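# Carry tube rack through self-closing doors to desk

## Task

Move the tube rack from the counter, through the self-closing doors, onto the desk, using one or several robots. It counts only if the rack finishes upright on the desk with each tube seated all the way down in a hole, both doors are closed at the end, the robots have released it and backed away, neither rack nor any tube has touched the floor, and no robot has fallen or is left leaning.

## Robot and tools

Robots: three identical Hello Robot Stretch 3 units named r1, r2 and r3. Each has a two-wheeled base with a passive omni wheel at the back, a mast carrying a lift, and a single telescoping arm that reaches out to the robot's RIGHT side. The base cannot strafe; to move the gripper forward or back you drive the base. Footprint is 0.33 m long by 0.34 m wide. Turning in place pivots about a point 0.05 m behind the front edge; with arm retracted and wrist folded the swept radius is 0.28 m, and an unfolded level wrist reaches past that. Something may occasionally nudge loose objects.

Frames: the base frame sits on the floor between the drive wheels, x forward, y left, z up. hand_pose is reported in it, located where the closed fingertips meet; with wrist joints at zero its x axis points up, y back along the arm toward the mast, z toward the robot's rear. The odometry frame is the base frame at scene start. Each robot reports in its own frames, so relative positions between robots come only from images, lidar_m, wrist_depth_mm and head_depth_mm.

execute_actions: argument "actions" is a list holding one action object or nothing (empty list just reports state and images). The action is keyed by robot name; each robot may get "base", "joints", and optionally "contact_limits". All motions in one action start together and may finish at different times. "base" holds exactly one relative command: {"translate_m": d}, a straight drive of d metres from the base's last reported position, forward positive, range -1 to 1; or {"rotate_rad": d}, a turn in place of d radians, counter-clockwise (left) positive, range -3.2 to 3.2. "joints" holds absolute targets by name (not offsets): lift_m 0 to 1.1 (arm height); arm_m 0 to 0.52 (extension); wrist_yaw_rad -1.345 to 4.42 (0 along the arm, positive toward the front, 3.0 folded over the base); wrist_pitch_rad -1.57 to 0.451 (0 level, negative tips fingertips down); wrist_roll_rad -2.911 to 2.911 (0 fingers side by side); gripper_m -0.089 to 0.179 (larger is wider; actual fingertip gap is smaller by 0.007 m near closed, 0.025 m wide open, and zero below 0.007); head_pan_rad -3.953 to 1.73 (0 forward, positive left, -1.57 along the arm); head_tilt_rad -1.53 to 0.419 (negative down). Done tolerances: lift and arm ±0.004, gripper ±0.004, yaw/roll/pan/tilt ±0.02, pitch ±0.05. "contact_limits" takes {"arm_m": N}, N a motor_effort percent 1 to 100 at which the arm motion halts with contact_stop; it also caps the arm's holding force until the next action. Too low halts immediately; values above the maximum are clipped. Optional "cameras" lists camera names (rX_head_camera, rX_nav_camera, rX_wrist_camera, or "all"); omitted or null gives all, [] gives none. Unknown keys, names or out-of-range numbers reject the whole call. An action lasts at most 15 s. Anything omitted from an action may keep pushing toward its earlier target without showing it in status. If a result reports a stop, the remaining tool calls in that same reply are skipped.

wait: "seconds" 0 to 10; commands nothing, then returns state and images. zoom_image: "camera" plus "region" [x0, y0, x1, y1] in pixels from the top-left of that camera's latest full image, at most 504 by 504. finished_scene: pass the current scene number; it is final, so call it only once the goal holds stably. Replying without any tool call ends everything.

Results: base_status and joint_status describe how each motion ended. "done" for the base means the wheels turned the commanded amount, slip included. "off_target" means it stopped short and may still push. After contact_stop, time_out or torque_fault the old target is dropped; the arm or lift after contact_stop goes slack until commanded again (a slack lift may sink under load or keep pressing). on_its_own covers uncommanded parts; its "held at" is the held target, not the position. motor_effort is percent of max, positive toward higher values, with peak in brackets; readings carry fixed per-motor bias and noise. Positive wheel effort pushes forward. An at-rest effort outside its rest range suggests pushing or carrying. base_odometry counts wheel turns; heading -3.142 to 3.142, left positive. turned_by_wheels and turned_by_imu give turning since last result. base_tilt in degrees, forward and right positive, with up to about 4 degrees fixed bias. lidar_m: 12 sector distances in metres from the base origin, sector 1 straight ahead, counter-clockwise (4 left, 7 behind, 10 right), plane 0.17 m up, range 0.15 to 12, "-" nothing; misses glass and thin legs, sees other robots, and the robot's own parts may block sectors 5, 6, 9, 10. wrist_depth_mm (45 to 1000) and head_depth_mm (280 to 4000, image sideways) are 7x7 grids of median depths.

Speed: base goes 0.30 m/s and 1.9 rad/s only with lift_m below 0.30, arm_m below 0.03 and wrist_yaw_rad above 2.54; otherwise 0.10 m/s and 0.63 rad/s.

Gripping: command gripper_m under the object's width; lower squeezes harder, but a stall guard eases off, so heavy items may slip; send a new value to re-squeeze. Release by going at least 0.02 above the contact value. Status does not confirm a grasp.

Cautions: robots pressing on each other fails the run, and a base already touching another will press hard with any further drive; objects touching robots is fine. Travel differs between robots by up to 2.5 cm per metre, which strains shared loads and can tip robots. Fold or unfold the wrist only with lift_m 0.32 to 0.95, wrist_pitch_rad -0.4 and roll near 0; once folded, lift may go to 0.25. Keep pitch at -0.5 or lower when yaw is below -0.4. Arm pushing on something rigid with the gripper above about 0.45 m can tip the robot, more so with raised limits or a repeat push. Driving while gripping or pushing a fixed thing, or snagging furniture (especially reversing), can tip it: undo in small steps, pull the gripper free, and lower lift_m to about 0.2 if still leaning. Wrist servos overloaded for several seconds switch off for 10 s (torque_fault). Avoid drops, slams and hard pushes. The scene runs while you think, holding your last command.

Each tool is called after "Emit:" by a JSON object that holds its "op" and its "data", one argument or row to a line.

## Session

Emit:
{"op": "execute_actions", "data": {
  "actions": [],
  "cameras": ["r1_nav_camera","r2_nav_camera","r3_nav_camera"]
}}

Scene clock: 0.00 s.
r1.base_odometry: x=+0.000 y=+0.000 heading=+0.000 (m, m, rad; r1's odometry frame)
r1.turned_by_wheels: +0.000 (rad since the last result)
r1.turned_by_imu: +0.000 (rad since the last result)
r1.base_tilt: forward=+2.2 right=+0.5 (deg)
r1.lidar_m: 1.07 0.97 0.97 1.18 2.30 1.26 2.49 2.18 2.20 1.41 1.28 1.28
r1.head_depth_mm: 1427 1434 1437 1436 1437 1442 1421 / 1501 1467 1453 1418 1388 1365 1340 / 1370 1328 1311 1291 1274 1249 1223 / 1239 1224 1200 1184 1163 1151 1129 / 1139 1119 1106 1094 1080 1067 1043 / 1057 1047 1027 1012 999 993 978 / 986 971 962 947 933 924 915
r1.base_status: not commanded
r1.joint_positions: lift_m=+0.567 arm_m=+0.001 wrist_yaw_rad=+2.957 wrist_pitch_rad=-0.575 wrist_roll_rad=+0.004 gripper_m=+0.037 head_pan_rad=-0.007 head_tilt_rad=+0.014
r1.joint_status: not commanded
r1.motor_effort: left_wheel=+0 right_wheel=+0 lift_m=+19 arm_m=+0 wrist_yaw_rad=+1 wrist_pitch_rad=+7 wrist_roll_rad=+0 gripper_m=+1 head_pan_rad=+0 head_tilt_rad=+1 (%)
r1.hand_pose: x=+0.0158 y=+0.0530 z=+0.5465 quat_wxyz=(+0.263, +0.695, +0.137, +0.656) (m; r1's base frame)
r1.wrist_depth_mm: - - - - 972 832 721 / - - - - - 888 771 / - - - - - 937 816 / 942 932 972 986 - 970 855 / 811 822 - 835 850 857 854 / 710 720 - 728 751 750 751 / 632 633 646 657 644 657 665
r2.base_odometry: x=+0.000 y=+0.000 heading=+0.000 (m, m, rad; r2's odometry frame)
r2.turned_by_wheels: +0.000 (rad since the last result)
r2.turned_by_imu: +0.000 (rad since the last result)
r2.base_tilt: forward=+0.8 right=-0.3 (deg)
r2.lidar_m: 2.68 2.86 2.44 2.45 1.70 1.50 1.43 0.81 0.69 0.69 0.79 1.36
r2.head_depth_mm: 1769 2449 2471 2478 2462 2461 2121 / 1772 2503 2542 2549 2522 2514 2124 / 1773 2578 2614 2601 2615 2608 2096 / 1790 2670 2708 2699 2681 2676 2092 / 1800 2733 2804 2790 2790 2808 2078 / 1816 2727 2900 2913 2890 2858 2082 / 1816 2766 3006 3003 2999 2945 2056
r2.base_status: not commanded
r2.joint_positions: lift_m=+0.417 arm_m=-0.002 wrist_yaw_rad=+2.896 wrist_pitch_rad=-0.430 wrist_roll_rad=-0.011 gripper_m=+0.037 head_pan_rad=+0.006 head_tilt_rad=-0.010
r2.joint_status: not commanded
r2.motor_effort: left_wheel=+1 right_wheel=-1 lift_m=+40 arm_m=+0 wrist_yaw_rad=-1 wrist_pitch_rad=+4 wrist_roll_rad=+0 gripper_m=+0 head_pan_rad=+0 head_tilt_rad=+2 (%)
r2.hand_pose: x=+0.0330 y=+0.0731 z=+0.4270 quat_wxyz=(+0.234, +0.700, +0.067, +0.671) (m; r2's base frame)
r2.wrist_depth_mm: - - - - - - - / - - - - - - - / - - - - - - - / 991 - - - - - - / 803 - 845 839 867 867 878 / 676 - 709 705 725 715 719 / 587 593 578 602 593 614 619
r3.base_odometry: x=+0.000 y=+0.000 heading=+0.000 (m, m, rad; r3's odometry frame)
r3.turned_by_wheels: +0.000 (rad since the last result)
r3.turned_by_imu: +0.000 (rad since the last result)
r3.base_tilt: forward=-0.7 right=+0.4 (deg)
r3.lidar_m: 2.40 2.57 1.19 1.42 1.33 1.36 1.76 1.73 2.06 1.94 1.81 1.93
r3.head_depth_mm: 2035 2114 2108 2116 2129 2128 2110 / 2068 2347 2350 2352 2370 2364 2242 / 2076 2635 2634 2644 2662 2673 2234 / 2079 2973 3047 3037 3045 2989 2263 / 2078 2939 3035 3047 3077 3008 2236 / 2097 2779 2801 2852 2820 2832 2224 / 2101 2604 2587 2622 2607 2655 2222
r3.base_status: not commanded
r3.joint_positions: lift_m=+0.445 arm_m=-0.002 wrist_yaw_rad=+3.035 wrist_pitch_rad=-0.597 wrist_roll_rad=+0.011 gripper_m=+0.037 head_pan_rad=+0.000 head_tilt_rad=-0.017
r3.joint_status: not commanded
r3.motor_effort: left_wheel=-1 right_wheel=-1 lift_m=+29 arm_m=-1 wrist_yaw_rad=+0 wrist_pitch_rad=+5 wrist_roll_rad=+0 gripper_m=+0 head_pan_rad=+0 head_tilt_rad=+2 (%)
r3.hand_pose: x=-0.0001 y=+0.0544 z=+0.4201 quat_wxyz=(+0.245, +0.689, +0.171, +0.660) (m; r3's base frame)
r3.wrist_depth_mm: - - - - - - - / - - - - - - - / 861 876 896 882 897 911 903 / 745 771 760 764 765 774 778 / 647 670 - 667 695 683 693 / 591 599 - 617 606 603 610 / 529 - - - 535 549 548
pictures: r1_nav_camera (sideways: a quarter turn counterclockwise sets it upright), r2_nav_camera (sideways: a quarter turn counterclockwise sets it upright), r3_nav_camera (sideways: a quarter turn counterclockwise sets it upright)
Images, in order (width x height): r1_nav_camera 672x504, r2_nav_camera 672x504, r3_nav_camera 672x504.

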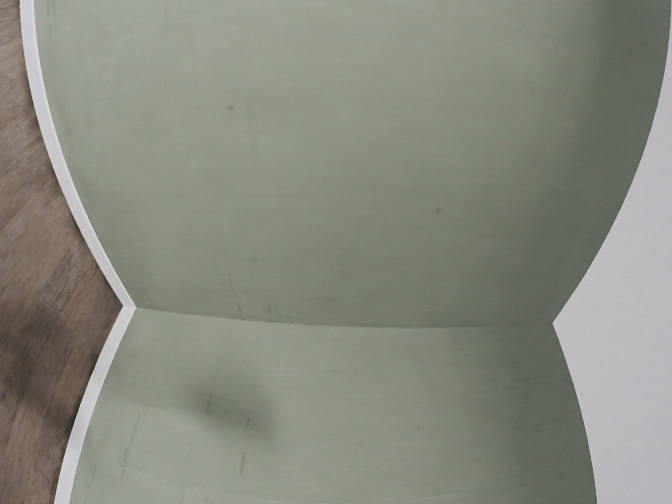

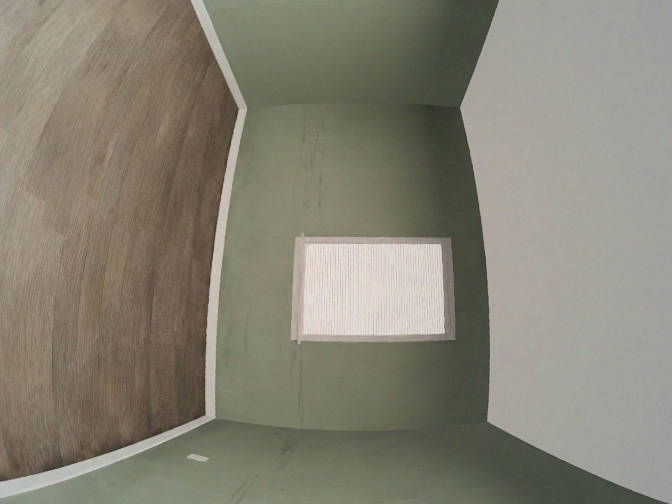

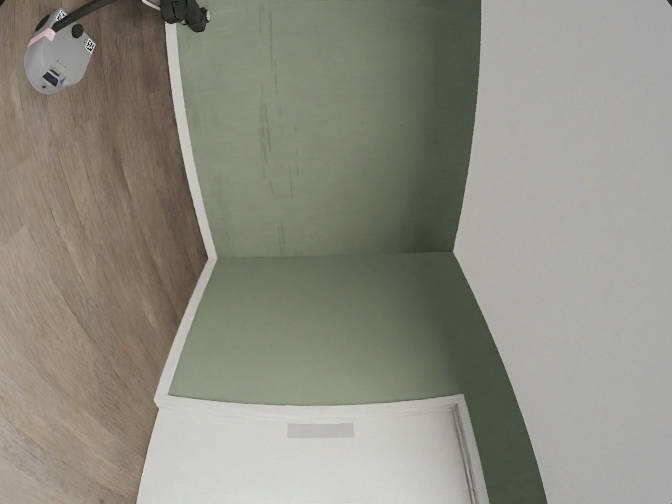

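Emit:
{"op": "execute_actions", "data": {
  "actions": [
    {"r3":{"base":{"rotate_rad":2.35},"joints":{"head_pan_rad":-3.1,"head_tilt_rad":-0.8,"lift_m":0.28,"wrist_pitch_rad":-0.4,"wrist_yaw_rad":3.1}},"r1":{"base":{"rotate_rad":1.2},"joints":{"head_pan_rad":-3.1,"head_tilt_rad":-0.6,"lift_m":0.28,"wrist_pitch_rad":-0.4,"wrist_yaw_rad":3.1}},"r2":{"base":{"rotate_rad":2.6},"joints":{"head_tilt_rad":-0.3,"lift_m":0.28}}}
  ],
  "cameras": ["r1_nav_camera","r2_nav_camera","r2_head_camera"]
}}

Emit:
{"op": "execute_actions", "data": {
  "actions": [
    {"r3":{"base":{"translate_m":-1.0}},"r2":{"joints":{"head_pan_rad":-1.2}}}
  ],
  "cameras": ["r3_nav_camera","r2_nav_camera"]
}}

Scene clock: 4.53 s.
r1.base_odometry: x=+0.000 y=+0.000 heading=+1.200 (m, m, rad; r1's odometry frame)
r1.turned_by_wheels: +1.200 (rad since the last result)
r1.turned_by_imu: +1.203 (rad since the last result)
r1.base_tilt: forward=+2.1 right=+0.5 (deg)
r1.lidar_m: 1.00 1.35 3.01 1.30 2.35 2.18 1.85 1.33 1.27 1.32 1.01 0.97
r1.head_depth_mm: 1862 2028 2221 2309 1817 1483 1248 / 1976 2150 2389 2354 1822 1483 1255 / 2097 2303 2546 2352 1834 1506 1272 / 2027 2201 2404 2367 1873 1520 1277 / 1764 1906 2032 2159 1887 1519 1297 / 1570 1680 1802 1920 1902 1539 1282 / 1410 1496 1583 1685 1750 1548 1295
r1.base_status: done
r1.joint_positions: lift_m=+0.280 arm_m=+0.001 wrist_yaw_rad=+3.098 wrist_pitch_rad=-0.421 wrist_roll_rad=+0.004 gripper_m=+0.037 head_pan_rad=-3.093 head_tilt_rad=-0.592
r1.joint_status: all done
r1.motor_effort: left_wheel=-3(7) right_wheel=+2(5) lift_m=+16(18) arm_m=+0(1) wrist_yaw_rad=+3(4) wrist_pitch_rad=+11(12) wrist_roll_rad=-1(1) gripper_m=+0(0) head_pan_rad=-4(46) head_tilt_rad=-4(36) (%)
r1.hand_pose: x=-0.0114 y=+0.0783 z=+0.2922 quat_wxyz=(+0.164, +0.695, +0.133, +0.687) (m; r1's base frame)
r1.wrist_depth_mm: - - - - - - - / - - - - - - - / 883 898 - 956 950 968 - / 681 692 - 709 732 726 739 / 561 573 - 575 593 596 602 / 472 491 - - 507 497 499 / 423 - - - 425 427 432
r2.base_odometry: x=+0.000 y=+0.000 heading=+2.600 (m, m, rad; r2's odometry frame)
r2.turned_by_wheels: +2.600 (rad since the last result)
r2.turned_by_imu: +2.613 (rad since the last result)
r2.base_tilt: forward=+0.8 right=-0.3 (deg)
r2.lidar_m: 1.50 1.48 0.82 0.69 0.69 0.79 1.31 2.68 2.90 2.44 2.44 1.72
r2.head_depth_mm: 1990 2106 2234 1705 1781 1877 1488 / 1922 2055 2188 1653 1726 1820 1485 / 1892 2000 2106 1603 1672 1761 1479 / 1826 1935 2052 1550 1620 1726 1475 / 1782 1881 1991 2050 2183 1817 1470 / 1742 1833 1931 2047 2168 1896 1465 / 1697 1784 1869 1987 2099 1873 1466
r2.base_status: done
r2.joint_positions: lift_m=+0.280 arm_m=-0.002 wrist_yaw_rad=+2.896 wrist_pitch_rad=-0.431 wrist_roll_rad=-0.011 gripper_m=+0.037 head_pan_rad=+0.006 head_tilt_rad=-0.297
r2.joint_status: all done
r2.motor_effort: left_wheel=-1(4) right_wheel=+2(9) lift_m=+30(35) arm_m=+0(1) wrist_yaw_rad=+1(0) wrist_pitch_rad=+4(5) wrist_roll_rad=+0(0) gripper_m=+0(1) head_pan_rad=+0(0) head_tilt_rad=-2(25) (%)
r2.hand_pose: x=+0.0330 y=+0.0729 z=+0.2901 quat_wxyz=(+0.235, +0.700, +0.067, +0.671) (m; r2's base frame)
r2.wrist_depth_mm: - 618 687 805 951 - - / - 673 748 855 - - - / - 727 798 912 - - - / 640 - 765 799 799 807 825 / 594 - 620 632 641 655 652 / 508 - 538 532 540 531 546 / 455 - - 453 440 455 463
r3.base_odometry: x=+0.000 y=+0.000 heading=+2.350 (m, m, rad; r3's odometry frame)
r3.turned_by_wheels: +2.350 (rad since the last result)
r3.turned_by_imu: +2.366 (rad since the last result)
r3.base_tilt: forward=-0.7 right=+0.4 (deg)
r3.lidar_m: 1.33 1.47 1.73 1.73 2.24 1.83 1.81 2.05 2.59 1.20 1.64 1.34
r3.head_depth_mm: 1570 1785 2078 1854 1551 1339 1176 / 1623 1820 2058 1850 1547 1335 1173 / 1690 1950 2103 1837 1543 1324 1208 / 1732 1985 2178 1818 1534 1319 1206 / 1766 2018 2194 1813 1518 1319 1161 / 1797 2070 2209 1793 1521 1309 1153 / 1805 2054 2187 1782 1510 1302 1144
r3.base_status: done
r3.joint_positions: lift_m=+0.280 arm_m=-0.002 wrist_yaw_rad=+3.099 wrist_pitch_rad=-0.422 wrist_roll_rad=+0.011 gripper_m=+0.037 head_pan_rad=-3.093 head_tilt_rad=-0.791
r3.joint_status: all done
r3.motor_effort: left_wheel=-3(9) right_wheel=+2(13) lift_m=+23(26) arm_m=-1(1) wrist_yaw_rad=+0(1) wrist_pitch_rad=+10(10) wrist_roll_rad=+0(0) gripper_m=+0(0) head_pan_rad=-2(34) head_tilt_rad=-5(43) (%)
r3.hand_pose: x=-0.0117 y=+0.0809 z=+0.2921 quat_wxyz=(+0.164, +0.698, +0.133, +0.684) (m; r3's base frame)
r3.wrist_depth_mm: - - - - - - - / - - - - - - - / 825 865 853 845 847 845 874 / 675 679 678 675 673 685 686 / 565 564 - 569 589 576 573 / 483 513 - - 488 486 492 / - - - - 432 427 429
pictures: r1_nav_camera (sideways: a quarter turn counterclockwise sets it upright), r2_head_camera (sideways: a quarter turn clockwise sets it upright), r2_nav_camera (sideways: a quarter turn counterclockwise sets it upright)
Images, in order (width x height): r1_nav_camera 672x504, r2_head_camera 896x504, r2_nav_camera 672x504.

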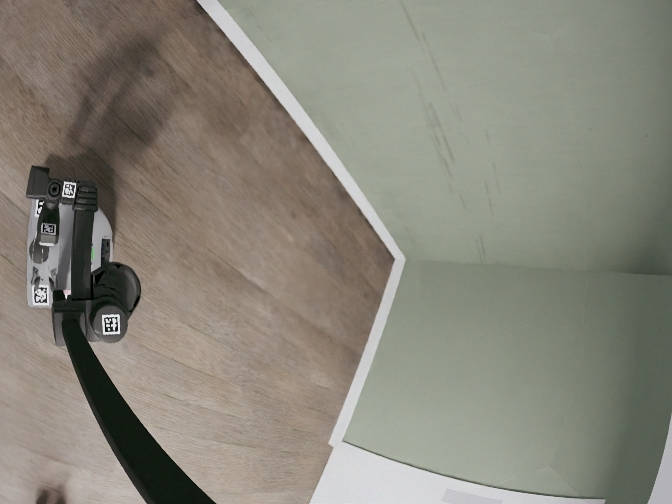

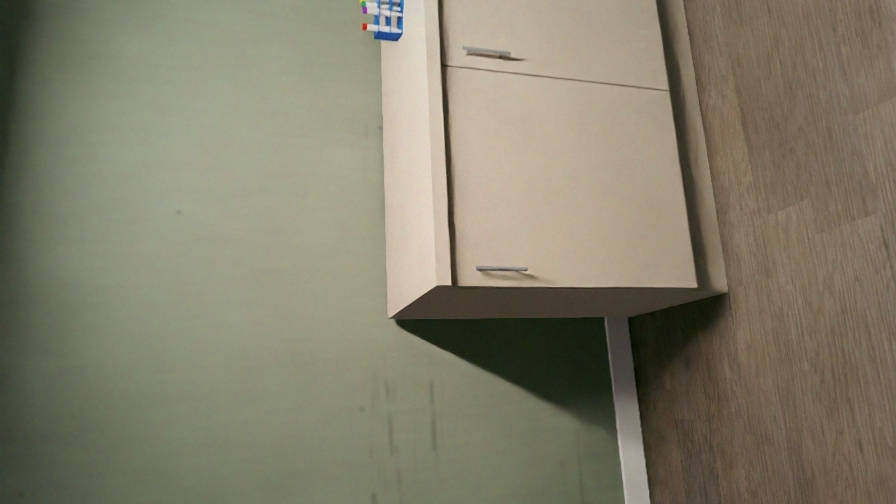

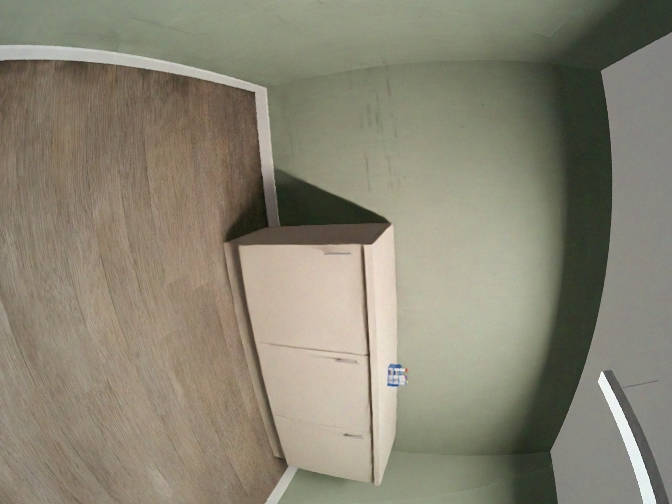

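Scene clock: 9.53 s.
r1.base_odometry: x=+0.000 y=+0.000 heading=+1.200 (m, m, rad; r1's odometry frame)
r1.turned_by_wheels: +0.000 (rad since the last result)
r1.turned_by_imu: +0.000 (rad since the last result)
r1.base_tilt: forward=+2.1 right=+0.5 (deg)
r1.lidar_m: 1.00 1.35 3.02 3.14 2.35 2.18 1.85 1.33 1.28 1.32 1.01 0.96
r1.head_depth_mm: 1893 2038 2214 2328 1826 1472 1253 / 1983 2165 2372 2331 1848 1493 1260 / 2082 2286 2535 2337 1846 1491 1266 / 2054 2197 2374 2367 1873 1509 1275 / 1743 1918 2078 2144 1865 1524 1285 / 1585 1671 1776 1922 1895 1538 1286 / 1417 1502 1588 1686 1765 1553 1298
r1.base_status: not commanded
r1.joint_positions: lift_m=+0.280 arm_m=+0.001 wrist_yaw_rad=+3.098 wrist_pitch_rad=-0.421 wrist_roll_rad=+0.004 gripper_m=+0.037 head_pan_rad=-3.093 head_tilt_rad=-0.592
r1.joint_status: not commanded
r1.motor_effort: left_wheel=-3(3) right_wheel=+2(2) lift_m=+16(16) arm_m=+0(0) wrist_yaw_rad=+3(3) wrist_pitch_rad=+11(11) wrist_roll_rad=+0(0) gripper_m=+1(1) head_pan_rad=-3(4) head_tilt_rad=-4(4) (%)
r1.hand_pose: x=-0.0114 y=+0.0783 z=+0.2922 quat_wxyz=(+0.164, +0.695, +0.133, +0.687) (m; r1's base frame)
r1.wrist_depth_mm: - - - - - - - / - - - - - - - / 892 900 - 945 949 984 - / 690 704 - 708 719 739 745 / 565 568 - 588 596 593 592 / 472 501 - - 507 501 502 / 421 - - - 420 430 428
r2.base_odometry: x=+0.000 y=+0.000 heading=+2.600 (m, m, rad; r2's odometry frame)
r2.turned_by_wheels: +0.000 (rad since the last result)
r2.turned_by_imu: -0.001 (rad since the last result)
r2.base_tilt: forward=+0.8 right=-0.3 (deg)
r2.lidar_m: 1.50 1.48 0.82 0.69 0.69 0.79 1.32 2.68 2.90 2.44 2.45 1.72
r2.head_depth_mm: 2042 2134 2265 2389 2481 1933 1483 / 2072 2180 2301 2439 2540 1905 1490 / 2090 2201 2309 2443 2541 1913 1479 / 2121 2225 2364 2510 2578 1899 1470 / 2135 2280 2386 2527 2623 1902 1470 / 2164 2278 2416 2558 2627 1890 1458 / 2188 2299 2464 2606 2639 1874 1464
r2.base_status: not commanded
r2.joint_positions: lift_m=+0.280 arm_m=-0.002 wrist_yaw_rad=+2.896 wrist_pitch_rad=-0.431 wrist_roll_rad=-0.011 gripper_m=+0.037 head_pan_rad=-1.193 head_tilt_rad=-0.297
r2.joint_status: all done
r2.motor_effort: left_wheel=-1(1) right_wheel=+2(2) lift_m=+30(30) arm_m=+0(0) wrist_yaw_rad=+0(0) wrist_pitch_rad=+4(5) wrist_roll_rad=+0(0) gripper_m=-1(0) head_pan_rad=-5(51) head_tilt_rad=-1(2) (%)
r2.hand_pose: x=+0.0330 y=+0.0729 z=+0.2901 quat_wxyz=(+0.235, +0.700, +0.067, +0.671) (m; r2's base frame)
r2.wrist_depth_mm: - 628 686 812 953 - - / - 671 731 850 - - - / - 712 792 912 - - - / 645 - 764 784 802 820 822 / 606 - 627 630 634 646 661 / 509 - 538 528 542 536 543 / 447 - - 451 441 458 465
r3.base_odometry: x=+0.703 y=-0.712 heading=+2.350 (m, m, rad; r3's odometry frame)
r3.turned_by_wheels: +0.000 (rad since the last result)
r3.turned_by_imu: -0.010 (rad since the last result)
r3.base_tilt: forward=-0.7 right=+0.4 (deg)
r3.lidar_m: 2.32 2.55 2.19 1.91 1.03 0.84 0.91 0.99 1.43 2.40 1.59 2.34
r3.head_depth_mm: 761 829 917 1067 1310 1342 1177 / 776 876 1016 1159 1380 1327 1171 / 790 899 1040 1246 1477 1320 1213 / 800 913 1062 1281 1490 1321 1197 / 816 937 1090 1313 1499 1315 1159 / 828 954 1125 1357 1522 1309 1164 / 848 978 1144 1392 1501 1297 1151
r3.base_status: done
r3.joint_positions: lift_m=+0.280 arm_m=-0.002 wrist_yaw_rad=+3.099 wrist_pitch_rad=-0.421 wrist_roll_rad=+0.011 gripper_m=+0.037 head_pan_rad=-3.093 head_tilt_rad=-0.791
r3.joint_status: not commanded
r3.motor_effort: left_wheel=-2(12) right_wheel=+2(5) lift_m=+24(23) arm_m=-1(1) wrist_yaw_rad=+0(1) wrist_pitch_rad=+10(10) wrist_roll_rad=+0(0) gripper_m=+1(0) head_pan_rad=-2(2) head_tilt_rad=-4(5) (%)
r3.hand_pose: x=-0.0118 y=+0.0810 z=+0.2922 quat_wxyz=(+0.164, +0.698, +0.133, +0.684) (m; r3's base frame)
r3.wrist_depth_mm: 957 - - - - - - / 942 - - - - - - / 841 859 851 841 834 849 843 / 676 660 674 683 686 676 701 / 564 572 - 573 583 569 578 / 485 515 - - 490 488 490 / - - - - 427 431 429
pictures: r2_nav_camera (sideways: a quarter turn counterclockwise sets it upright), r3_nav_camera (sideways: a quarter turn counterclockwise sets it upright)
Images, in order (width x height): r2_nav_camera 672x504, r3_nav_camera 672x504.

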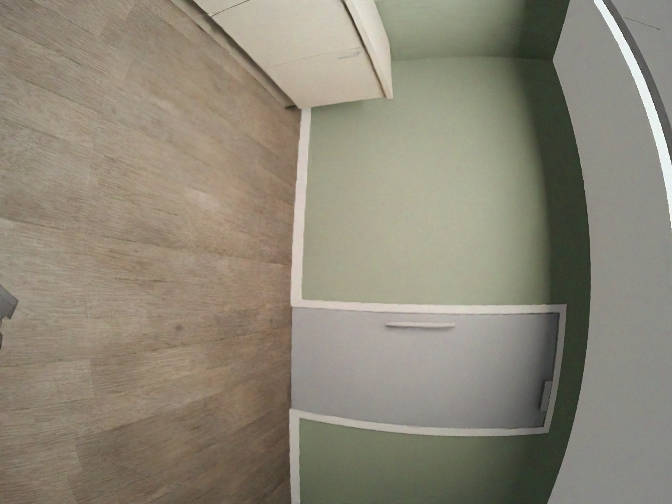

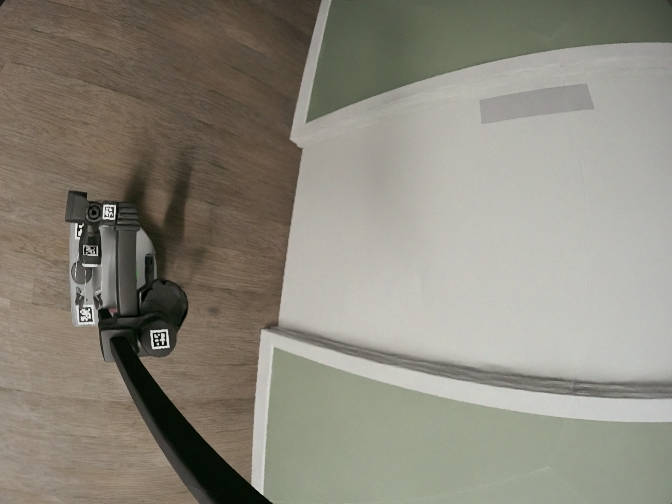

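Emit:
{"op": "execute_actions", "data": {
  "actions": [
    {"r3":{"base":{"rotate_rad":0.43}},"r2":{"base":{"rotate_rad":-0.62},"joints":{"head_pan_rad":0.5}},"r1":{"base":{"rotate_rad":-0.75}}}
  ],
  "cameras": ["r1_nav_camera"]
}}

Emit:
{"op": "execute_actions", "data": {
  "actions": [
    {"r3":{"base":{"translate_m":-0.6},"joints":{"head_tilt_rad":-1.0,"head_pan_rad":-3.0}},"r2":{"base":{"translate_m":1.0}},"r1":{"base":{"translate_m":-0.8}}}
  ],
  "cameras": []
}}

Emit:
{"op": "execute_actions", "data": {
  "actions": [
    {"r3":{"base":{"rotate_rad":-0.58},"joints":{"lift_m":0.31}},"r2":{"base":{"translate_m":0.45}}}
  ],
  "cameras": ["r3_nav_camera","r2_nav_camera","r1_nav_camera"]
}}

Scene clock: 12.57 s.
r1.base_odometry: x=+0.000 y=+0.000 heading=+0.450 (m, m, rad; r1's odometry frame)
r1.turned_by_wheels: -0.750 (rad since the last result)
r1.turned_by_imu: -0.750 (rad since the last result)
r1.base_tilt: forward=+2.1 right=+0.5 (deg)
r1.lidar_m: 0.97 0.97 1.13 2.01 3.03 1.72 2.18 2.18 1.47 1.28 1.28 1.11
r1.head_depth_mm: 2065 2269 2503 2314 1817 1481 1256 / 2026 2231 2444 2369 1827 1486 1261 / 1990 2198 2405 2375 1836 1491 1262 / 1948 2122 2311 2385 1854 1513 1273 / 1862 2051 2221 2366 1877 1519 1285 / 1833 1980 2165 2349 1898 1541 1292 / 1801 1968 2114 2297 1918 1536 1293
r1.base_status: done
r1.joint_positions: lift_m=+0.280 arm_m=+0.001 wrist_yaw_rad=+3.098 wrist_pitch_rad=-0.421 wrist_roll_rad=+0.004 gripper_m=+0.037 head_pan_rad=-3.093 head_tilt_rad=-0.593
r1.joint_status: not commanded
r1.motor_effort: left_wheel=+2(9) right_wheel=-1(5) lift_m=+16(16) arm_m=+0(0) wrist_yaw_rad=+3(3) wrist_pitch_rad=+12(11) wrist_roll_rad=+0(1) gripper_m=-1(1) head_pan_rad=-2(4) head_tilt_rad=-4(4) (%)
r1.hand_pose: x=-0.0115 y=+0.0783 z=+0.2922 quat_wxyz=(+0.163, +0.695, +0.133, +0.687) (m; r1's base frame)
r1.wrist_depth_mm: - - - - - - 851 / - - - - - - 870 / 879 884 - 928 962 971 860 / 687 691 - 719 731 738 758 / 564 566 - 581 596 592 600 / 477 492 - - 501 497 499 / 421 - - - 419 429 431
r2.base_odometry: x=+0.000 y=+0.000 heading=+1.980 (m, m, rad; r2's odometry frame)
r2.turned_by_wheels: -0.620 (rad since the last result)
r2.turned_by_imu: -0.624 (rad since the last result)
r2.base_tilt: forward=+0.8 right=-0.3 (deg)
r2.lidar_m: 1.83 1.50 1.82 0.87 0.70 0.69 0.75 1.14 2.68 2.91 2.48 2.44
r2.head_depth_mm: 2185 2325 2447 1872 1990 1917 1484 / 2086 2215 2345 1777 1893 1910 1483 / 1992 2130 2240 1704 1776 1869 1479 / 1910 2014 2141 1609 1702 1792 1478 / 1845 1938 2048 1549 1620 1731 1475 / 1772 1862 1981 1918 2097 1825 1472 / 1708 1790 1878 1989 2083 1873 1462
r2.base_status: done
r2.joint_positions: lift_m=+0.280 arm_m=-0.002 wrist_yaw_rad=+2.896 wrist_pitch_rad=-0.431 wrist_roll_rad=-0.011 gripper_m=+0.037 head_pan_rad=+0.493 head_tilt_rad=-0.297
r2.joint_status: all done
r2.motor_effort: left_wheel=+3(7) right_wheel=-3(7) lift_m=+31(30) arm_m=+0(0) wrist_yaw_rad=+0(1) wrist_pitch_rad=+4(4) wrist_roll_rad=+0(0) gripper_m=+0(0) head_pan_rad=+4(50) head_tilt_rad=-2(2) (%)
r2.hand_pose: x=+0.0330 y=+0.0729 z=+0.2901 quat_wxyz=(+0.235, +0.700, +0.067, +0.671) (m; r2's base frame)
r2.wrist_depth_mm: - 827 - - - - - / - 863 - - - - - / - 890 - - - - - / 658 - 777 786 788 807 832 / 614 - 623 641 637 650 655 / 507 - 541 528 540 534 546 / 451 - - 453 446 459 465
r3.base_odometry: x=+0.703 y=-0.712 heading=+2.780 (m, m, rad; r3's odometry frame)
r3.turned_by_wheels: +0.430 (rad since the last result)
r3.turned_by_imu: +0.432 (rad since the last result)
r3.base_tilt: forward=-0.6 right=+0.3 (deg)
r3.lidar_m: 2.45 2.20 1.91 1.11 0.84 0.83 0.96 1.27 2.41 2.55 1.62 2.32
r3.head_depth_mm: 800 894 1002 1148 1340 1332 1179 / 852 949 1077 1247 1460 1333 1173 / 907 1021 1172 1377 1507 1321 1207 / 966 1099 1275 1514 1528 1323 1207 / 1014 1167 1354 1625 1527 1315 1157 / 1015 1180 1421 1709 1515 1310 1152 / 1115 1318 1602 1781 1502 1304 1151
r3.base_status: done
r3.joint_positions: lift_m=+0.280 arm_m=-0.002 wrist_yaw_rad=+3.099 wrist_pitch_rad=-0.421 wrist_roll_rad=+0.011 gripper_m=+0.037 head_pan_rad=-3.093 head_tilt_rad=-0.791
r3.joint_status: not commanded
r3.motor_effort: left_wheel=-3(10) right_wheel=+3(11) lift_m=+23(23) arm_m=-1(1) wrist_yaw_rad=+1(1) wrist_pitch_rad=+10(10) wrist_roll_rad=+0(0) gripper_m=+0(0) head_pan_rad=-2(3) head_tilt_rad=-4(4) (%)
r3.hand_pose: x=-0.0118 y=+0.0810 z=+0.2922 quat_wxyz=(+0.164, +0.698, +0.133, +0.684) (m; r3's base frame)
r3.wrist_depth_mm: 707 809 - - - - - / 746 842 - - - - - / 755 848 856 838 835 852 845 / 682 677 675 697 684 684 700 / 566 564 - 567 578 576 573 / 485 515 - - 484 487 487 / - - - - 427 430 427
pictures: r1_nav_camera (sideways: a quarter turn counterclockwise sets it upright)
Images, in order (width x height): r1_nav_camera 672x504.

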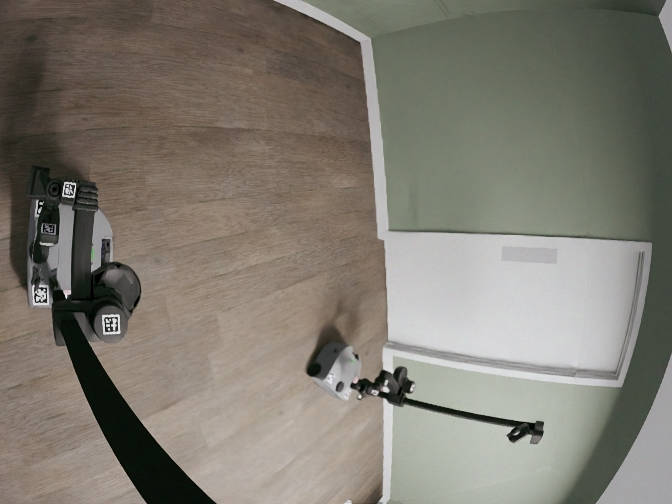

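Scene clock: 17.67 s.
r1.base_odometry: x=-0.720 y=-0.348 heading=+0.450 (m, m, rad; r1's odometry frame)
r1.turned_by_wheels: +0.000 (rad since the last result)
r1.turned_by_imu: -0.001 (rad since the last result)
r1.base_tilt: forward=+2.1 right=+0.5 (deg)
r1.lidar_m: 1.74 1.75 2.04 2.86 2.73 1.18 1.19 1.40 1.64 1.48 1.48 1.72
r1.head_depth_mm: 1333 1447 1578 1504 1583 1478 1249 / 1305 1439 1606 1511 1515 1452 1271 / 1282 1410 1558 1751 1834 1509 1265 / 1262 1382 1521 1689 1803 1505 1276 / 1204 1309 1422 1594 1765 1530 1280 / 1164 1262 1391 1541 1713 1527 1289 / 1147 1251 1362 1513 1707 1541 1302
r1.base_status: done
r1.joint_positions: lift_m=+0.280 arm_m=+0.001 wrist_yaw_rad=+3.099 wrist_pitch_rad=-0.421 wrist_roll_rad=+0.004 gripper_m=+0.037 head_pan_rad=-3.093 head_tilt_rad=-0.593
r1.joint_status: not commanded
r1.motor_effort: left_wheel=+2(6) right_wheel=-1(6) lift_m=+16(16) arm_m=+1(0) wrist_yaw_rad=+2(3) wrist_pitch_rad=+11(11) wrist_roll_rad=-1(0) gripper_m=+0(2) head_pan_rad=-5(4) head_tilt_rad=-4(4) (%)
r1.hand_pose: x=-0.0116 y=+0.0783 z=+0.2923 quat_wxyz=(+0.163, +0.695, +0.133, +0.687) (m; r1's base frame)
r1.wrist_depth_mm: - - - - - - - / - - - - - - - / 879 898 - 925 934 949 - / 687 692 - 708 733 738 726 / 556 568 - 576 593 591 604 / 479 499 - - 506 498 497 / 422 - - - 420 429 430
r2.base_odometry: x=-0.398 y=+0.917 heading=+1.980 (m, m, rad; r2's odometry frame)
r2.turned_by_wheels: +0.000 (rad since the last result)
r2.turned_by_imu: -0.002 (rad since the last result)
r2.base_tilt: forward=+1.0 right=-0.3 (deg)
r2.lidar_m: 1.06 0.86 0.85 0.93 1.50 1.48 1.61 2.45 3.27 2.10 1.67 1.66
r2.head_depth_mm: 1532 1642 1757 1414 1133 1230 1354 / 1466 1558 1660 1403 1070 1154 1260 / 1403 1491 1579 1386 1010 1091 1182 / 1342 1422 1507 1147 971 1033 1114 / 1294 1363 1436 1366 925 980 1051 / 1244 1302 1375 1359 890 930 996 / 1201 1259 1323 1348 857 890 948
r2.base_status: done
r2.joint_positions: lift_m=+0.280 arm_m=-0.002 wrist_yaw_rad=+2.896 wrist_pitch_rad=-0.431 wrist_roll_rad=-0.011 gripper_m=+0.037 head_pan_rad=+0.493 head_tilt_rad=-0.297
r2.joint_status: not commanded
r2.motor_effort: left_wheel=+2(9) right_wheel=-3(7) lift_m=+31(30) arm_m=-1(1) wrist_yaw_rad=-1(1) wrist_pitch_rad=+4(5) wrist_roll_rad=+0(0) gripper_m=+0(0) head_pan_rad=+4(4) head_tilt_rad=-1(1) (%)
r2.hand_pose: x=+0.0330 y=+0.0729 z=+0.2901 quat_wxyz=(+0.235, +0.700, +0.067, +0.671) (m; r2's base frame)
r2.wrist_depth_mm: - - - 891 818 734 676 / - - - - 875 788 708 / 962 - - - 995 881 799 / 743 - 754 792 809 815 812 / 602 - 624 629 638 646 656 / 502 - 543 523 540 539 545 / 454 - - 453 442 460 460
r3.base_odometry: x=+1.264 y=-0.924 heading=+2.780 (m, m, rad; r3's odometry frame)
r3.turned_by_wheels: +0.000 (rad since the last result)
r3.turned_by_imu: -0.007 (rad since the last result)
r3.base_tilt: forward=-0.7 right=+0.4 (deg)
r3.lidar_m: 2.98 2.75 1.07 0.54 0.42 0.40 0.43 0.55 1.70 2.19 1.11 2.82
r3.head_depth_mm: 380 432 499 594 729 949 1094 / 408 469 549 665 841 1096 - / 441 513 609 756 992 - - / 477 564 688 880 1218 1270 - / 524 627 764 990 1319 1249 - / 522 607 740 1021 1335 1229 - / 506 654 894 1354 1348 1216 1107
r3.base_status: done
r3.joint_positions: lift_m=+0.280 arm_m=-0.002 wrist_yaw_rad=+3.099 wrist_pitch_rad=-0.421 wrist_roll_rad=+0.011 gripper_m=+0.037 head_pan_rad=-3.007 head_tilt_rad=-0.988
r3.joint_status: all done
r3.motor_effort: left_wheel=-3(11) right_wheel=+3(6) lift_m=+23(23) arm_m=-1(1) wrist_yaw_rad=+0(0) wrist_pitch_rad=+10(10) wrist_roll_rad=+0(0) gripper_m=+0(0) head_pan_rad=+4(14) head_tilt_rad=-6(24) (%)
r3.hand_pose: x=-0.0118 y=+0.0810 z=+0.2922 quat_wxyz=(+0.164, +0.698, +0.133, +0.684) (m; r3's base frame)
r3.wrist_depth_mm: 349 390 592 667 - - - / 360 419 645 741 - - - / 375 452 723 777 843 862 863 / 389 489 684 680 687 681 690 / 411 513 - 570 589 574 570 / 429 500 - - 487 494 491 / - - - - 426 426 429
pictures: none
No camera images: the call's "cameras" was empty. Leave "cameras" out to get every camera's image.

Scene clock: 20.97 s.
r1.base_odometry: x=-0.720 y=-0.348 heading=+0.450 (m, m, rad; r1's odometry frame)
r1.turned_by_wheels: +0.000 (rad since the last result)
r1.turned_by_imu: +0.000 (rad since the last result)
r1.base_tilt: forward=+2.2 right=+0.5 (deg)
r1.lidar_m: 1.75 1.75 2.04 2.87 2.73 1.18 1.18 1.40 1.63 1.47 1.47 1.72
r1.head_depth_mm: 1332 1469 1616 1489 1524 1483 1253 / 1314 1439 1596 1722 1570 1492 1258 / 1288 1407 1562 1752 1833 1508 1272 / 1262 1387 1536 1694 1824 1513 1278 / 1206 1292 1423 1585 1771 1538 1281 / 1155 1272 1387 1571 1717 1551 1288 / 1144 1248 1369 1520 1703 1546 1302
r1.base_status: not commanded
r1.joint_positions: lift_m=+0.280 arm_m=+0.001 wrist_yaw_rad=+3.098 wrist_pitch_rad=-0.421 wrist_roll_rad=+0.004 gripper_m=+0.037 head_pan_rad=-3.093 head_tilt_rad=-0.593
r1.joint_status: not commanded
r1.motor_effort: left_wheel=+3(2) right_wheel=-1(2) lift_m=+16(16) arm_m=+0(0) wrist_yaw_rad=+2(1) wrist_pitch_rad=+11(11) wrist_roll_rad=+0(1) gripper_m=+0(0) head_pan_rad=-4(4) head_tilt_rad=-3(4) (%)
r1.hand_pose: x=-0.0116 y=+0.0783 z=+0.2923 quat_wxyz=(+0.163, +0.695, +0.133, +0.687) (m; r1's base frame)
r1.wrist_depth_mm: - - - - - - - / - - - - - - - / 887 904 - 930 963 949 - / 676 699 - 716 732 732 754 / 559 565 - 574 588 594 596 / 471 493 - - 511 494 504 / 422 - - - 420 431 435
r2.base_odometry: x=-0.577 y=+1.330 heading=+1.980 (m, m, rad; r2's odometry frame)
r2.turned_by_wheels: +0.000 (rad since the last result)
r2.turned_by_imu: -0.001 (rad since the last result)
r2.base_tilt: forward=+0.9 right=-0.3 (deg)
r2.lidar_m: 0.71 0.57 0.57 0.62 0.96 1.84 1.99 3.02 3.42 1.63 1.32 1.30
r2.head_depth_mm: 1243 1329 1413 1470 834 805 881 / 1185 1263 1345 1386 830 749 822 / 1139 1206 1275 1306 824 713 774 / 1087 1150 1220 1269 820 666 727 / 1046 1102 1171 1210 817 638 686 / 1006 1057 1113 1159 778 613 652 / 967 1012 1071 1119 767 595 618
r2.base_status: done
r2.joint_positions: lift_m=+0.280 arm_m=-0.002 wrist_yaw_rad=+2.896 wrist_pitch_rad=-0.431 wrist_roll_rad=-0.011 gripper_m=+0.037 head_pan_rad=+0.493 head_tilt_rad=-0.297
r2.joint_status: not commanded
r2.motor_effort: left_wheel=+2(8) right_wheel=-3(7) lift_m=+30(31) arm_m=-1(0) wrist_yaw_rad=+1(1) wrist_pitch_rad=+4(5) wrist_roll_rad=+0(0) gripper_m=-1(0) head_pan_rad=+3(4) head_tilt_rad=-2(2) (%)
r2.hand_pose: x=+0.0330 y=+0.0729 z=+0.2901 quat_wxyz=(+0.235, +0.700, +0.067, +0.671) (m; r2's base frame)
r2.wrist_depth_mm: - 798 693 626 555 502 459 / - 860 756 661 589 521 473 / 971 990 894 778 640 568 510 / 741 - 773 783 731 668 598 / 603 - 626 628 641 652 618 / 508 - 541 523 544 537 542 / 452 - - 455 440 460 463
r3.base_odometry: x=+1.264 y=-0.924 heading=+2.200 (m, m, rad; r3's odometry frame)
r3.turned_by_wheels: -0.580 (rad since the last result)
r3.turned_by_imu: -0.585 (rad since the last result)
r3.base_tilt: forward=-0.7 right=+0.3 (deg)
r3.lidar_m: 2.82 2.93 2.75 1.28 0.57 0.42 0.41 0.42 0.55 1.34 2.15 1.11
r3.head_depth_mm: 354 416 505 644 890 1228 1168 / 358 423 515 660 921 1245 - / 362 428 523 677 949 - - / 367 436 534 694 981 1269 - / 372 442 544 711 1020 1243 - / 377 448 556 730 1054 1230 - / 382 456 567 749 1098 1217 1110
r3.base_status: done
r3.joint_positions: lift_m=+0.310 arm_m=-0.002 wrist_yaw_rad=+3.099 wrist_pitch_rad=-0.421 wrist_roll_rad=+0.011 gripper_m=+0.037 head_pan_rad=-3.006 head_tilt_rad=-0.988
r3.joint_status: all done
r3.motor_effort: left_wheel=+2(9) right_wheel=-3(10) lift_m=+34(36) arm_m=-1(1) wrist_yaw_rad=+0(0) wrist_pitch_rad=+10(10) wrist_roll_rad=+0(0) gripper_m=+0(0) head_pan_rad=+3(3) head_tilt_rad=-5(6) (%)
r3.hand_pose: x=-0.0118 y=+0.0810 z=+0.3217 quat_wxyz=(+0.163, +0.698, +0.132, +0.684) (m; r3's base frame)
r3.wrist_depth_mm: 468 618 - - - - - / 500 615 - - - - - / 535 613 906 923 914 925 932 / 560 663 732 735 744 729 728 / 551 599 - 603 630 616 614 / 501 537 - 549 520 524 527 / 469 - - - 459 460 465
pictures: r1_nav_camera (sideways: a quarter turn counterclockwise sets it upright), r2_nav_camera (sideways: a quarter turn counterclockwise sets it upright), r3_nav_camera (sideways: a quarter turn counterclockwise sets it upright)
Images, in order (width x height): r1_nav_camera 672x504, r2_nav_camera 672x504, r3_nav_camera 672x504.

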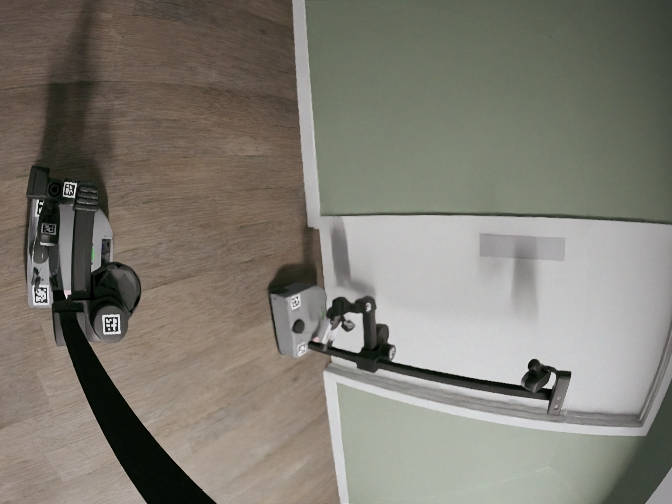

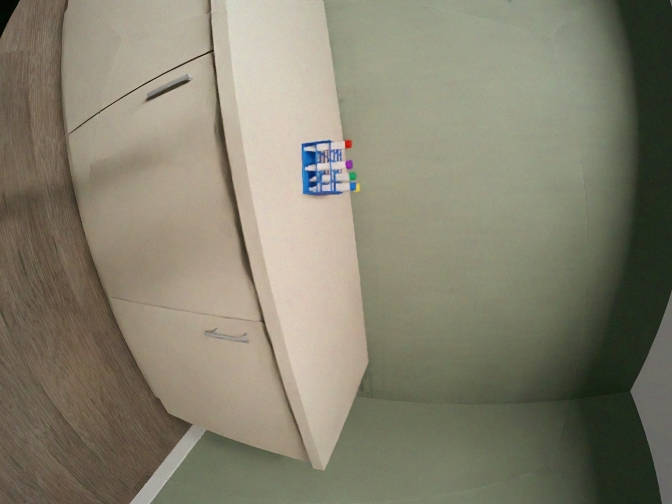

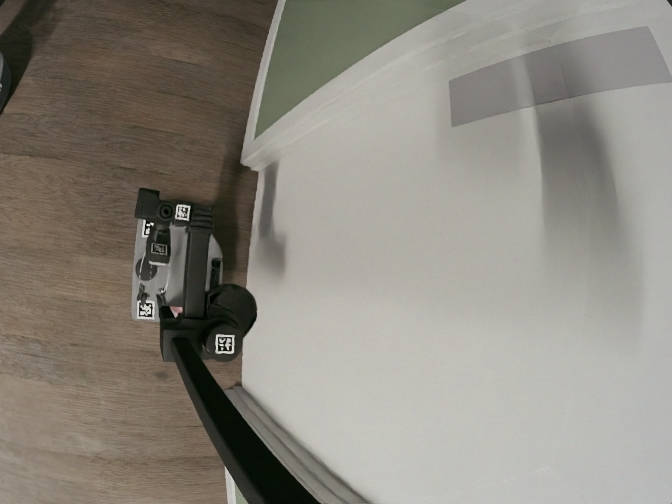

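Emit:
{"op": "execute_actions", "data": {
  "actions": [
    {"r2":{"base":{"rotate_rad":2.42}},"r3":{"base":{"rotate_rad":0.15}}}
  ],
  "cameras": ["r3_nav_camera","r2_nav_camera"]
}}

Emit:
{"op": "execute_actions", "data": {
  "actions": [
    {"r2":{"joints":{"lift_m":0.94,"head_pan_rad":-1.57,"head_tilt_rad":-0.6}},"r3":{"base":{"translate_m":-0.33}}}
  ],
  "cameras": ["r3_nav_camera","r2_nav_camera"]
}}

Scene clock: 25.83 s.
r1.base_odometry: x=-0.720 y=-0.348 heading=+0.450 (m, m, rad; r1's odometry frame)
r1.turned_by_wheels: +0.000 (rad since the last result)
r1.turned_by_imu: +0.000 (rad since the last result)
r1.base_tilt: forward=+2.1 right=+0.5 (deg)
r1.lidar_m: 1.75 1.75 2.04 2.87 2.73 1.19 1.18 1.40 1.63 1.47 1.47 1.72
r1.head_depth_mm: 1342 1469 1635 1469 1531 1479 1262 / 1309 1446 1599 1692 1564 1481 1259 / 1304 1419 1575 1753 1835 1507 1274 / 1263 1380 1532 1691 1797 1504 1284 / 1208 1300 1419 1574 1764 1526 1283 / 1161 1279 1391 1549 1723 1540 1292 / 1148 1247 1365 1512 1709 1544 1297
r1.base_status: not commanded
r1.joint_positions: lift_m=+0.280 arm_m=+0.001 wrist_yaw_rad=+3.099 wrist_pitch_rad=-0.421 wrist_roll_rad=+0.004 gripper_m=+0.037 head_pan_rad=-3.093 head_tilt_rad=-0.593
r1.joint_status: not commanded
r1.motor_effort: left_wheel=+2(2) right_wheel=-1(1) lift_m=+16(16) arm_m=+0(1) wrist_yaw_rad=+2(2) wrist_pitch_rad=+11(11) wrist_roll_rad=+0(1) gripper_m=+1(2) head_pan_rad=-4(3) head_tilt_rad=-3(3) (%)
r1.hand_pose: x=-0.0116 y=+0.0783 z=+0.2923 quat_wxyz=(+0.163, +0.695, +0.133, +0.687) (m; r1's base frame)
r1.wrist_depth_mm: - - - - - - - / - - - - - - - / 883 892 - 951 962 961 - / 688 714 - 718 726 735 744 / 565 570 - 572 602 587 594 / 476 494 - - 510 497 503 / 426 - - - 424 427 432
r2.base_odometry: x=-0.577 y=+1.330 heading=-1.883 (m, m, rad; r2's odometry frame)
r2.turned_by_wheels: +2.420 (rad since the last result)
r2.turned_by_imu: +2.431 (rad since the last result)
r2.base_tilt: forward=+0.9 right=-0.4 (deg)
r2.lidar_m: 1.84 1.88 2.44 3.54 1.99 1.38 1.30 0.85 0.60 0.57 0.58 0.77
r2.head_depth_mm: 1528 1588 1670 1744 1839 1881 1485 / 1593 1668 1759 1841 1941 1922 1477 / 1668 1755 1857 1937 2058 1905 1476 / 1746 1843 1933 2056 2185 1908 1469 / 1837 1941 2063 2178 2293 1886 1473 / 1934 2060 2194 2339 2420 1891 1464 / 2066 2180 2332 2486 2580 1885 1459
r2.base_status: done
r2.joint_positions: lift_m=+0.280 arm_m=-0.002 wrist_yaw_rad=+2.896 wrist_pitch_rad=-0.431 wrist_roll_rad=-0.011 gripper_m=+0.037 head_pan_rad=+0.493 head_tilt_rad=-0.297
r2.joint_status: not commanded
r2.motor_effort: left_wheel=-1(5) right_wheel=+2(9) lift_m=+31(30) arm_m=-1(1) wrist_yaw_rad=+1(1) wrist_pitch_rad=+4(4) wrist_roll_rad=+0(0) gripper_m=+0(0) head_pan_rad=+4(4) head_tilt_rad=-1(1) (%)
r2.hand_pose: x=+0.0330 y=+0.0729 z=+0.2901 quat_wxyz=(+0.235, +0.700, +0.067, +0.671) (m; r2's base frame)
r2.wrist_depth_mm: - - - - - - - / - - - - - - - / 968 - - - - - - / 747 - 765 784 798 819 824 / 596 - 621 628 644 636 650 / 515 - 534 527 537 535 543 / 452 - - 446 437 462 463
r3.base_odometry: x=+1.264 y=-0.924 heading=+2.350 (m, m, rad; r3's odometry frame)
r3.turned_by_wheels: +0.150 (rad since the last result)
r3.turned_by_imu: +0.151 (rad since the last result)
r3.base_tilt: forward=-0.7 right=+0.2 (deg)
r3.lidar_m: 2.82 2.76 2.28 0.83 0.50 0.41 0.41 0.44 0.56 2.07 2.26 1.11
r3.head_depth_mm: 348 405 487 607 813 1198 1164 / 356 418 506 638 866 1207 - / 368 433 526 671 927 - - / 378 447 549 708 1001 1262 - / 389 464 573 749 1082 1250 - / 402 480 599 792 1179 1228 - / 414 499 628 848 1162 1221 1107
r3.base_status: done
r3.joint_positions: lift_m=+0.310 arm_m=-0.002 wrist_yaw_rad=+3.099 wrist_pitch_rad=-0.421 wrist_roll_rad=+0.011 gripper_m=+0.037 head_pan_rad=-3.006 head_tilt_rad=-0.988
r3.joint_status: not commanded
r3.motor_effort: left_wheel=-3(7) right_wheel=+2(7) lift_m=+34(34) arm_m=-1(1) wrist_yaw_rad=+1(0) wrist_pitch_rad=+10(10) wrist_roll_rad=+0(0) gripper_m=+0(1) head_pan_rad=+3(3) head_tilt_rad=-5(6) (%)
r3.hand_pose: x=-0.0118 y=+0.0810 z=+0.3217 quat_wxyz=(+0.163, +0.698, +0.132, +0.684) (m; r3's base frame)
r3.wrist_depth_mm: 470 513 - - - - - / 475 552 - - - - - / 482 603 895 896 915 911 906 / 478 646 736 732 740 733 754 / 488 599 - 609 641 608 611 / 485 540 - 542 517 532 531 / 452 - - - 457 465 460
pictures: r2_nav_camera (sideways: a quarter turn counterclockwise sets it upright), r3_nav_camera (sideways: a quarter turn counterclockwise sets it upright)
Images, in order (width x height): r2_nav_camera 672x504, r3_nav_camera 672x504.

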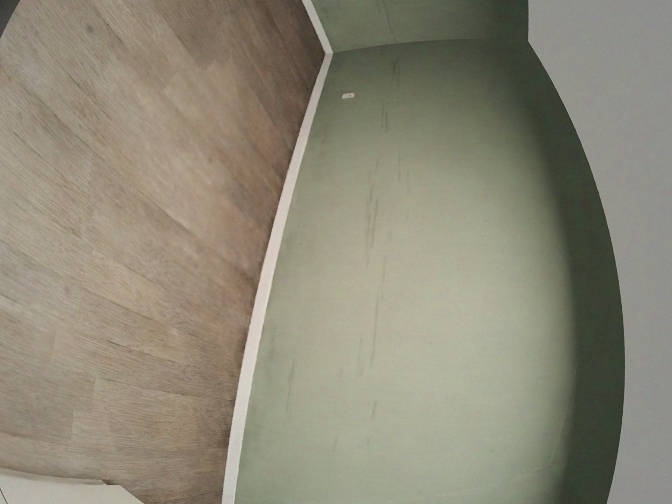

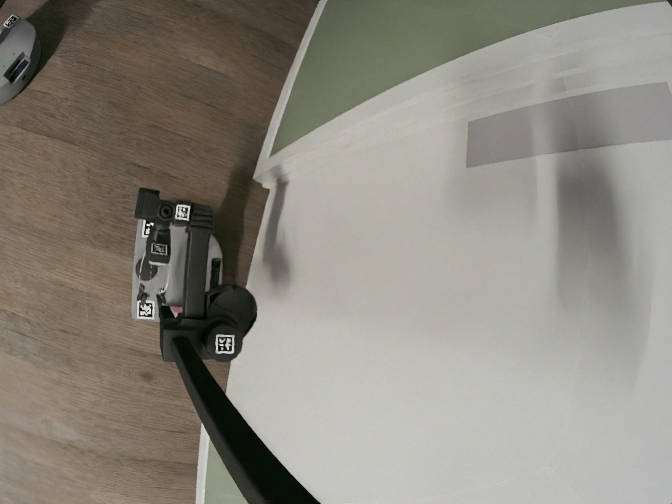

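Scene clock: 32.67 s.
r1.base_odometry: x=-0.720 y=-0.348 heading=+0.450 (m, m, rad; r1's odometry frame)
r1.turned_by_wheels: +0.000 (rad since the last result)
r1.turned_by_imu: +0.000 (rad since the last result)
r1.base_tilt: forward=+2.1 right=+0.5 (deg)
r1.lidar_m: 1.75 1.75 2.04 2.86 2.73 1.76 1.39 1.40 1.64 1.47 1.48 1.72
r1.head_depth_mm: 1406 1553 1720 1944 1811 1472 1252 / 1467 1585 1707 1858 1776 1480 1269 / 1497 1634 1790 1933 1786 1504 1266 / 1506 1672 1836 2042 1789 1503 1266 / 1204 1298 1413 1581 1740 1518 1279 / 1166 1266 1388 1553 1726 1530 1286 / 1146 1246 1364 1523 1701 1564 1289
r1.base_status: not commanded
r1.joint_positions: lift_m=+0.280 arm_m=+0.001 wrist_yaw_rad=+3.098 wrist_pitch_rad=-0.421 wrist_roll_rad=+0.004 gripper_m=+0.037 head_pan_rad=-3.093 head_tilt_rad=-0.593
r1.joint_status: not commanded
r1.motor_effort: left_wheel=+2(2) right_wheel=-1(2) lift_m=+16(15) arm_m=+0(1) wrist_yaw_rad=+2(2) wrist_pitch_rad=+11(11) wrist_roll_rad=+0(1) gripper_m=+0(0) head_pan_rad=-4(3) head_tilt_rad=-4(3) (%)
r1.hand_pose: x=-0.0116 y=+0.0783 z=+0.2923 quat_wxyz=(+0.163, +0.695, +0.133, +0.687) (m; r1's base frame)
r1.wrist_depth_mm: - - - - - - - / - - - - - - - / 880 889 - 922 938 977 - / 697 698 - 729 722 741 735 / 557 559 - 583 599 599 596 / 475 491 - - 514 499 503 / 419 - - - 420 430 431
r2.base_odometry: x=-0.577 y=+1.330 heading=-1.883 (m, m, rad; r2's odometry frame)
r2.turned_by_wheels: +0.000 (rad since the last result)
r2.turned_by_imu: -0.001 (rad since the last result)
r2.base_tilt: forward=+0.9 right=-0.3 (deg)
r2.lidar_m: 1.84 1.87 2.45 3.54 1.99 1.38 1.30 0.85 0.60 0.57 0.58 0.77
r2.head_depth_mm: 981 1091 1010 697 706 - - / 979 1084 1008 695 729 - - / 977 1083 842 695 726 - - / 974 1079 888 693 726 - - / 975 1076 997 693 727 - - / 968 1074 998 688 725 862 1132 / 969 1069 997 689 716 863 1118
r2.base_status: not commanded
r2.joint_positions: lift_m=+0.940 arm_m=-0.002 wrist_yaw_rad=+2.896 wrist_pitch_rad=-0.431 wrist_roll_rad=-0.011 gripper_m=+0.037 head_pan_rad=-1.563 head_tilt_rad=-0.593
r2.joint_status: all done
r2.motor_effort: left_wheel=-1(2) right_wheel=+2(2) lift_m=+49(45) arm_m=-1(1) wrist_yaw_rad=+0(1) wrist_pitch_rad=+4(5) wrist_roll_rad=+0(0) gripper_m=+0(0) head_pan_rad=-4(49) head_tilt_rad=-3(26) (%)
r2.hand_pose: x=+0.0330 y=+0.0729 z=+0.9495 quat_wxyz=(+0.235, +0.700, +0.067, +0.671) (m; r2's base frame)
r2.wrist_depth_mm: - - - - - - - / - - - - - - - / - - - - - - - / - - - - - - - / - - - - - - - / - - - - - - - / - - - - - - -
r3.base_odometry: x=+1.495 y=-1.159 heading=+2.350 (m, m, rad; r3's odometry frame)
r3.turned_by_wheels: +0.000 (rad since the last result)
r3.turned_by_imu: +0.000 (rad since the last result)
r3.base_tilt: forward=-0.6 right=+0.3 (deg)
r3.lidar_m: 3.15 2.98 2.40 0.37 0.27 0.26 0.27 0.38 0.38 0.39 2.21 1.40
r3.head_depth_mm: - - 310 371 462 612 942 / - 295 339 413 528 688 - / - 312 373 465 616 - - / 297 340 416 532 740 1068 - / 313 374 468 622 927 1247 - / 342 417 535 747 1292 1235 - / 377 469 628 1482 1346 1221 1106
r3.base_status: translate_m off_target (by the wheels' count: -0.3298 of -0.3300)
r3.joint_positions: lift_m=+0.310 arm_m=-0.002 wrist_yaw_rad=+3.100 wrist_pitch_rad=-0.420 wrist_roll_rad=+0.011 gripper_m=+0.037 head_pan_rad=-3.006 head_tilt_rad=-0.994
r3.joint_status: not commanded
r3.on_its_own: left_wheel is at rest, and its effort (-22) is outside its rest range (-18 to +18); right_wheel is at rest, and its effort (-30) is outside its rest range (-18 to +18)
r3.motor_effort: left_wheel=-22(91) right_wheel=-30(99) lift_m=+32(34) arm_m=-1(1) wrist_yaw_rad=+0(2) wrist_pitch_rad=+9(10) wrist_roll_rad=+0(0) gripper_m=+0(0) head_pan_rad=+3(3) head_tilt_rad=-3(6) (%)
r3.hand_pose: x=-0.0119 y=+0.0811 z=+0.3220 quat_wxyz=(+0.163, +0.698, +0.132, +0.685) (m; r3's base frame)
r3.wrist_depth_mm: 235 264 420 526 - - - / 241 279 456 574 - - - / 253 301 510 642 922 931 927 / 263 323 556 693 743 747 741 / 271 344 - 617 626 610 617 / 282 354 - 533 526 535 522 / 286 - - - 458 459 457
pictures: r2_nav_camera (sideways: a quarter turn counterclockwise sets it upright), r3_nav_camera (sideways: a quarter turn counterclockwise sets it upright)
Images, in order (width x height): r2_nav_camera 672x504, r3_nav_camera 672x504.

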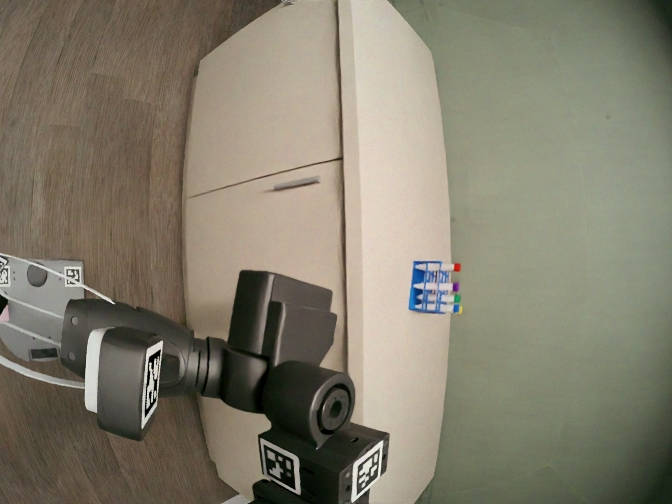

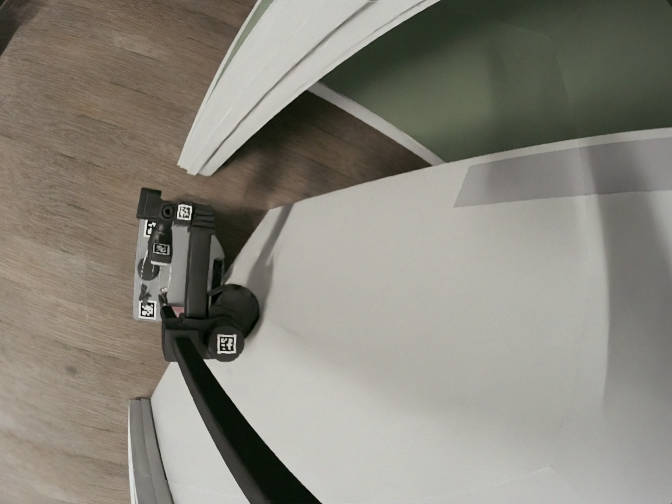

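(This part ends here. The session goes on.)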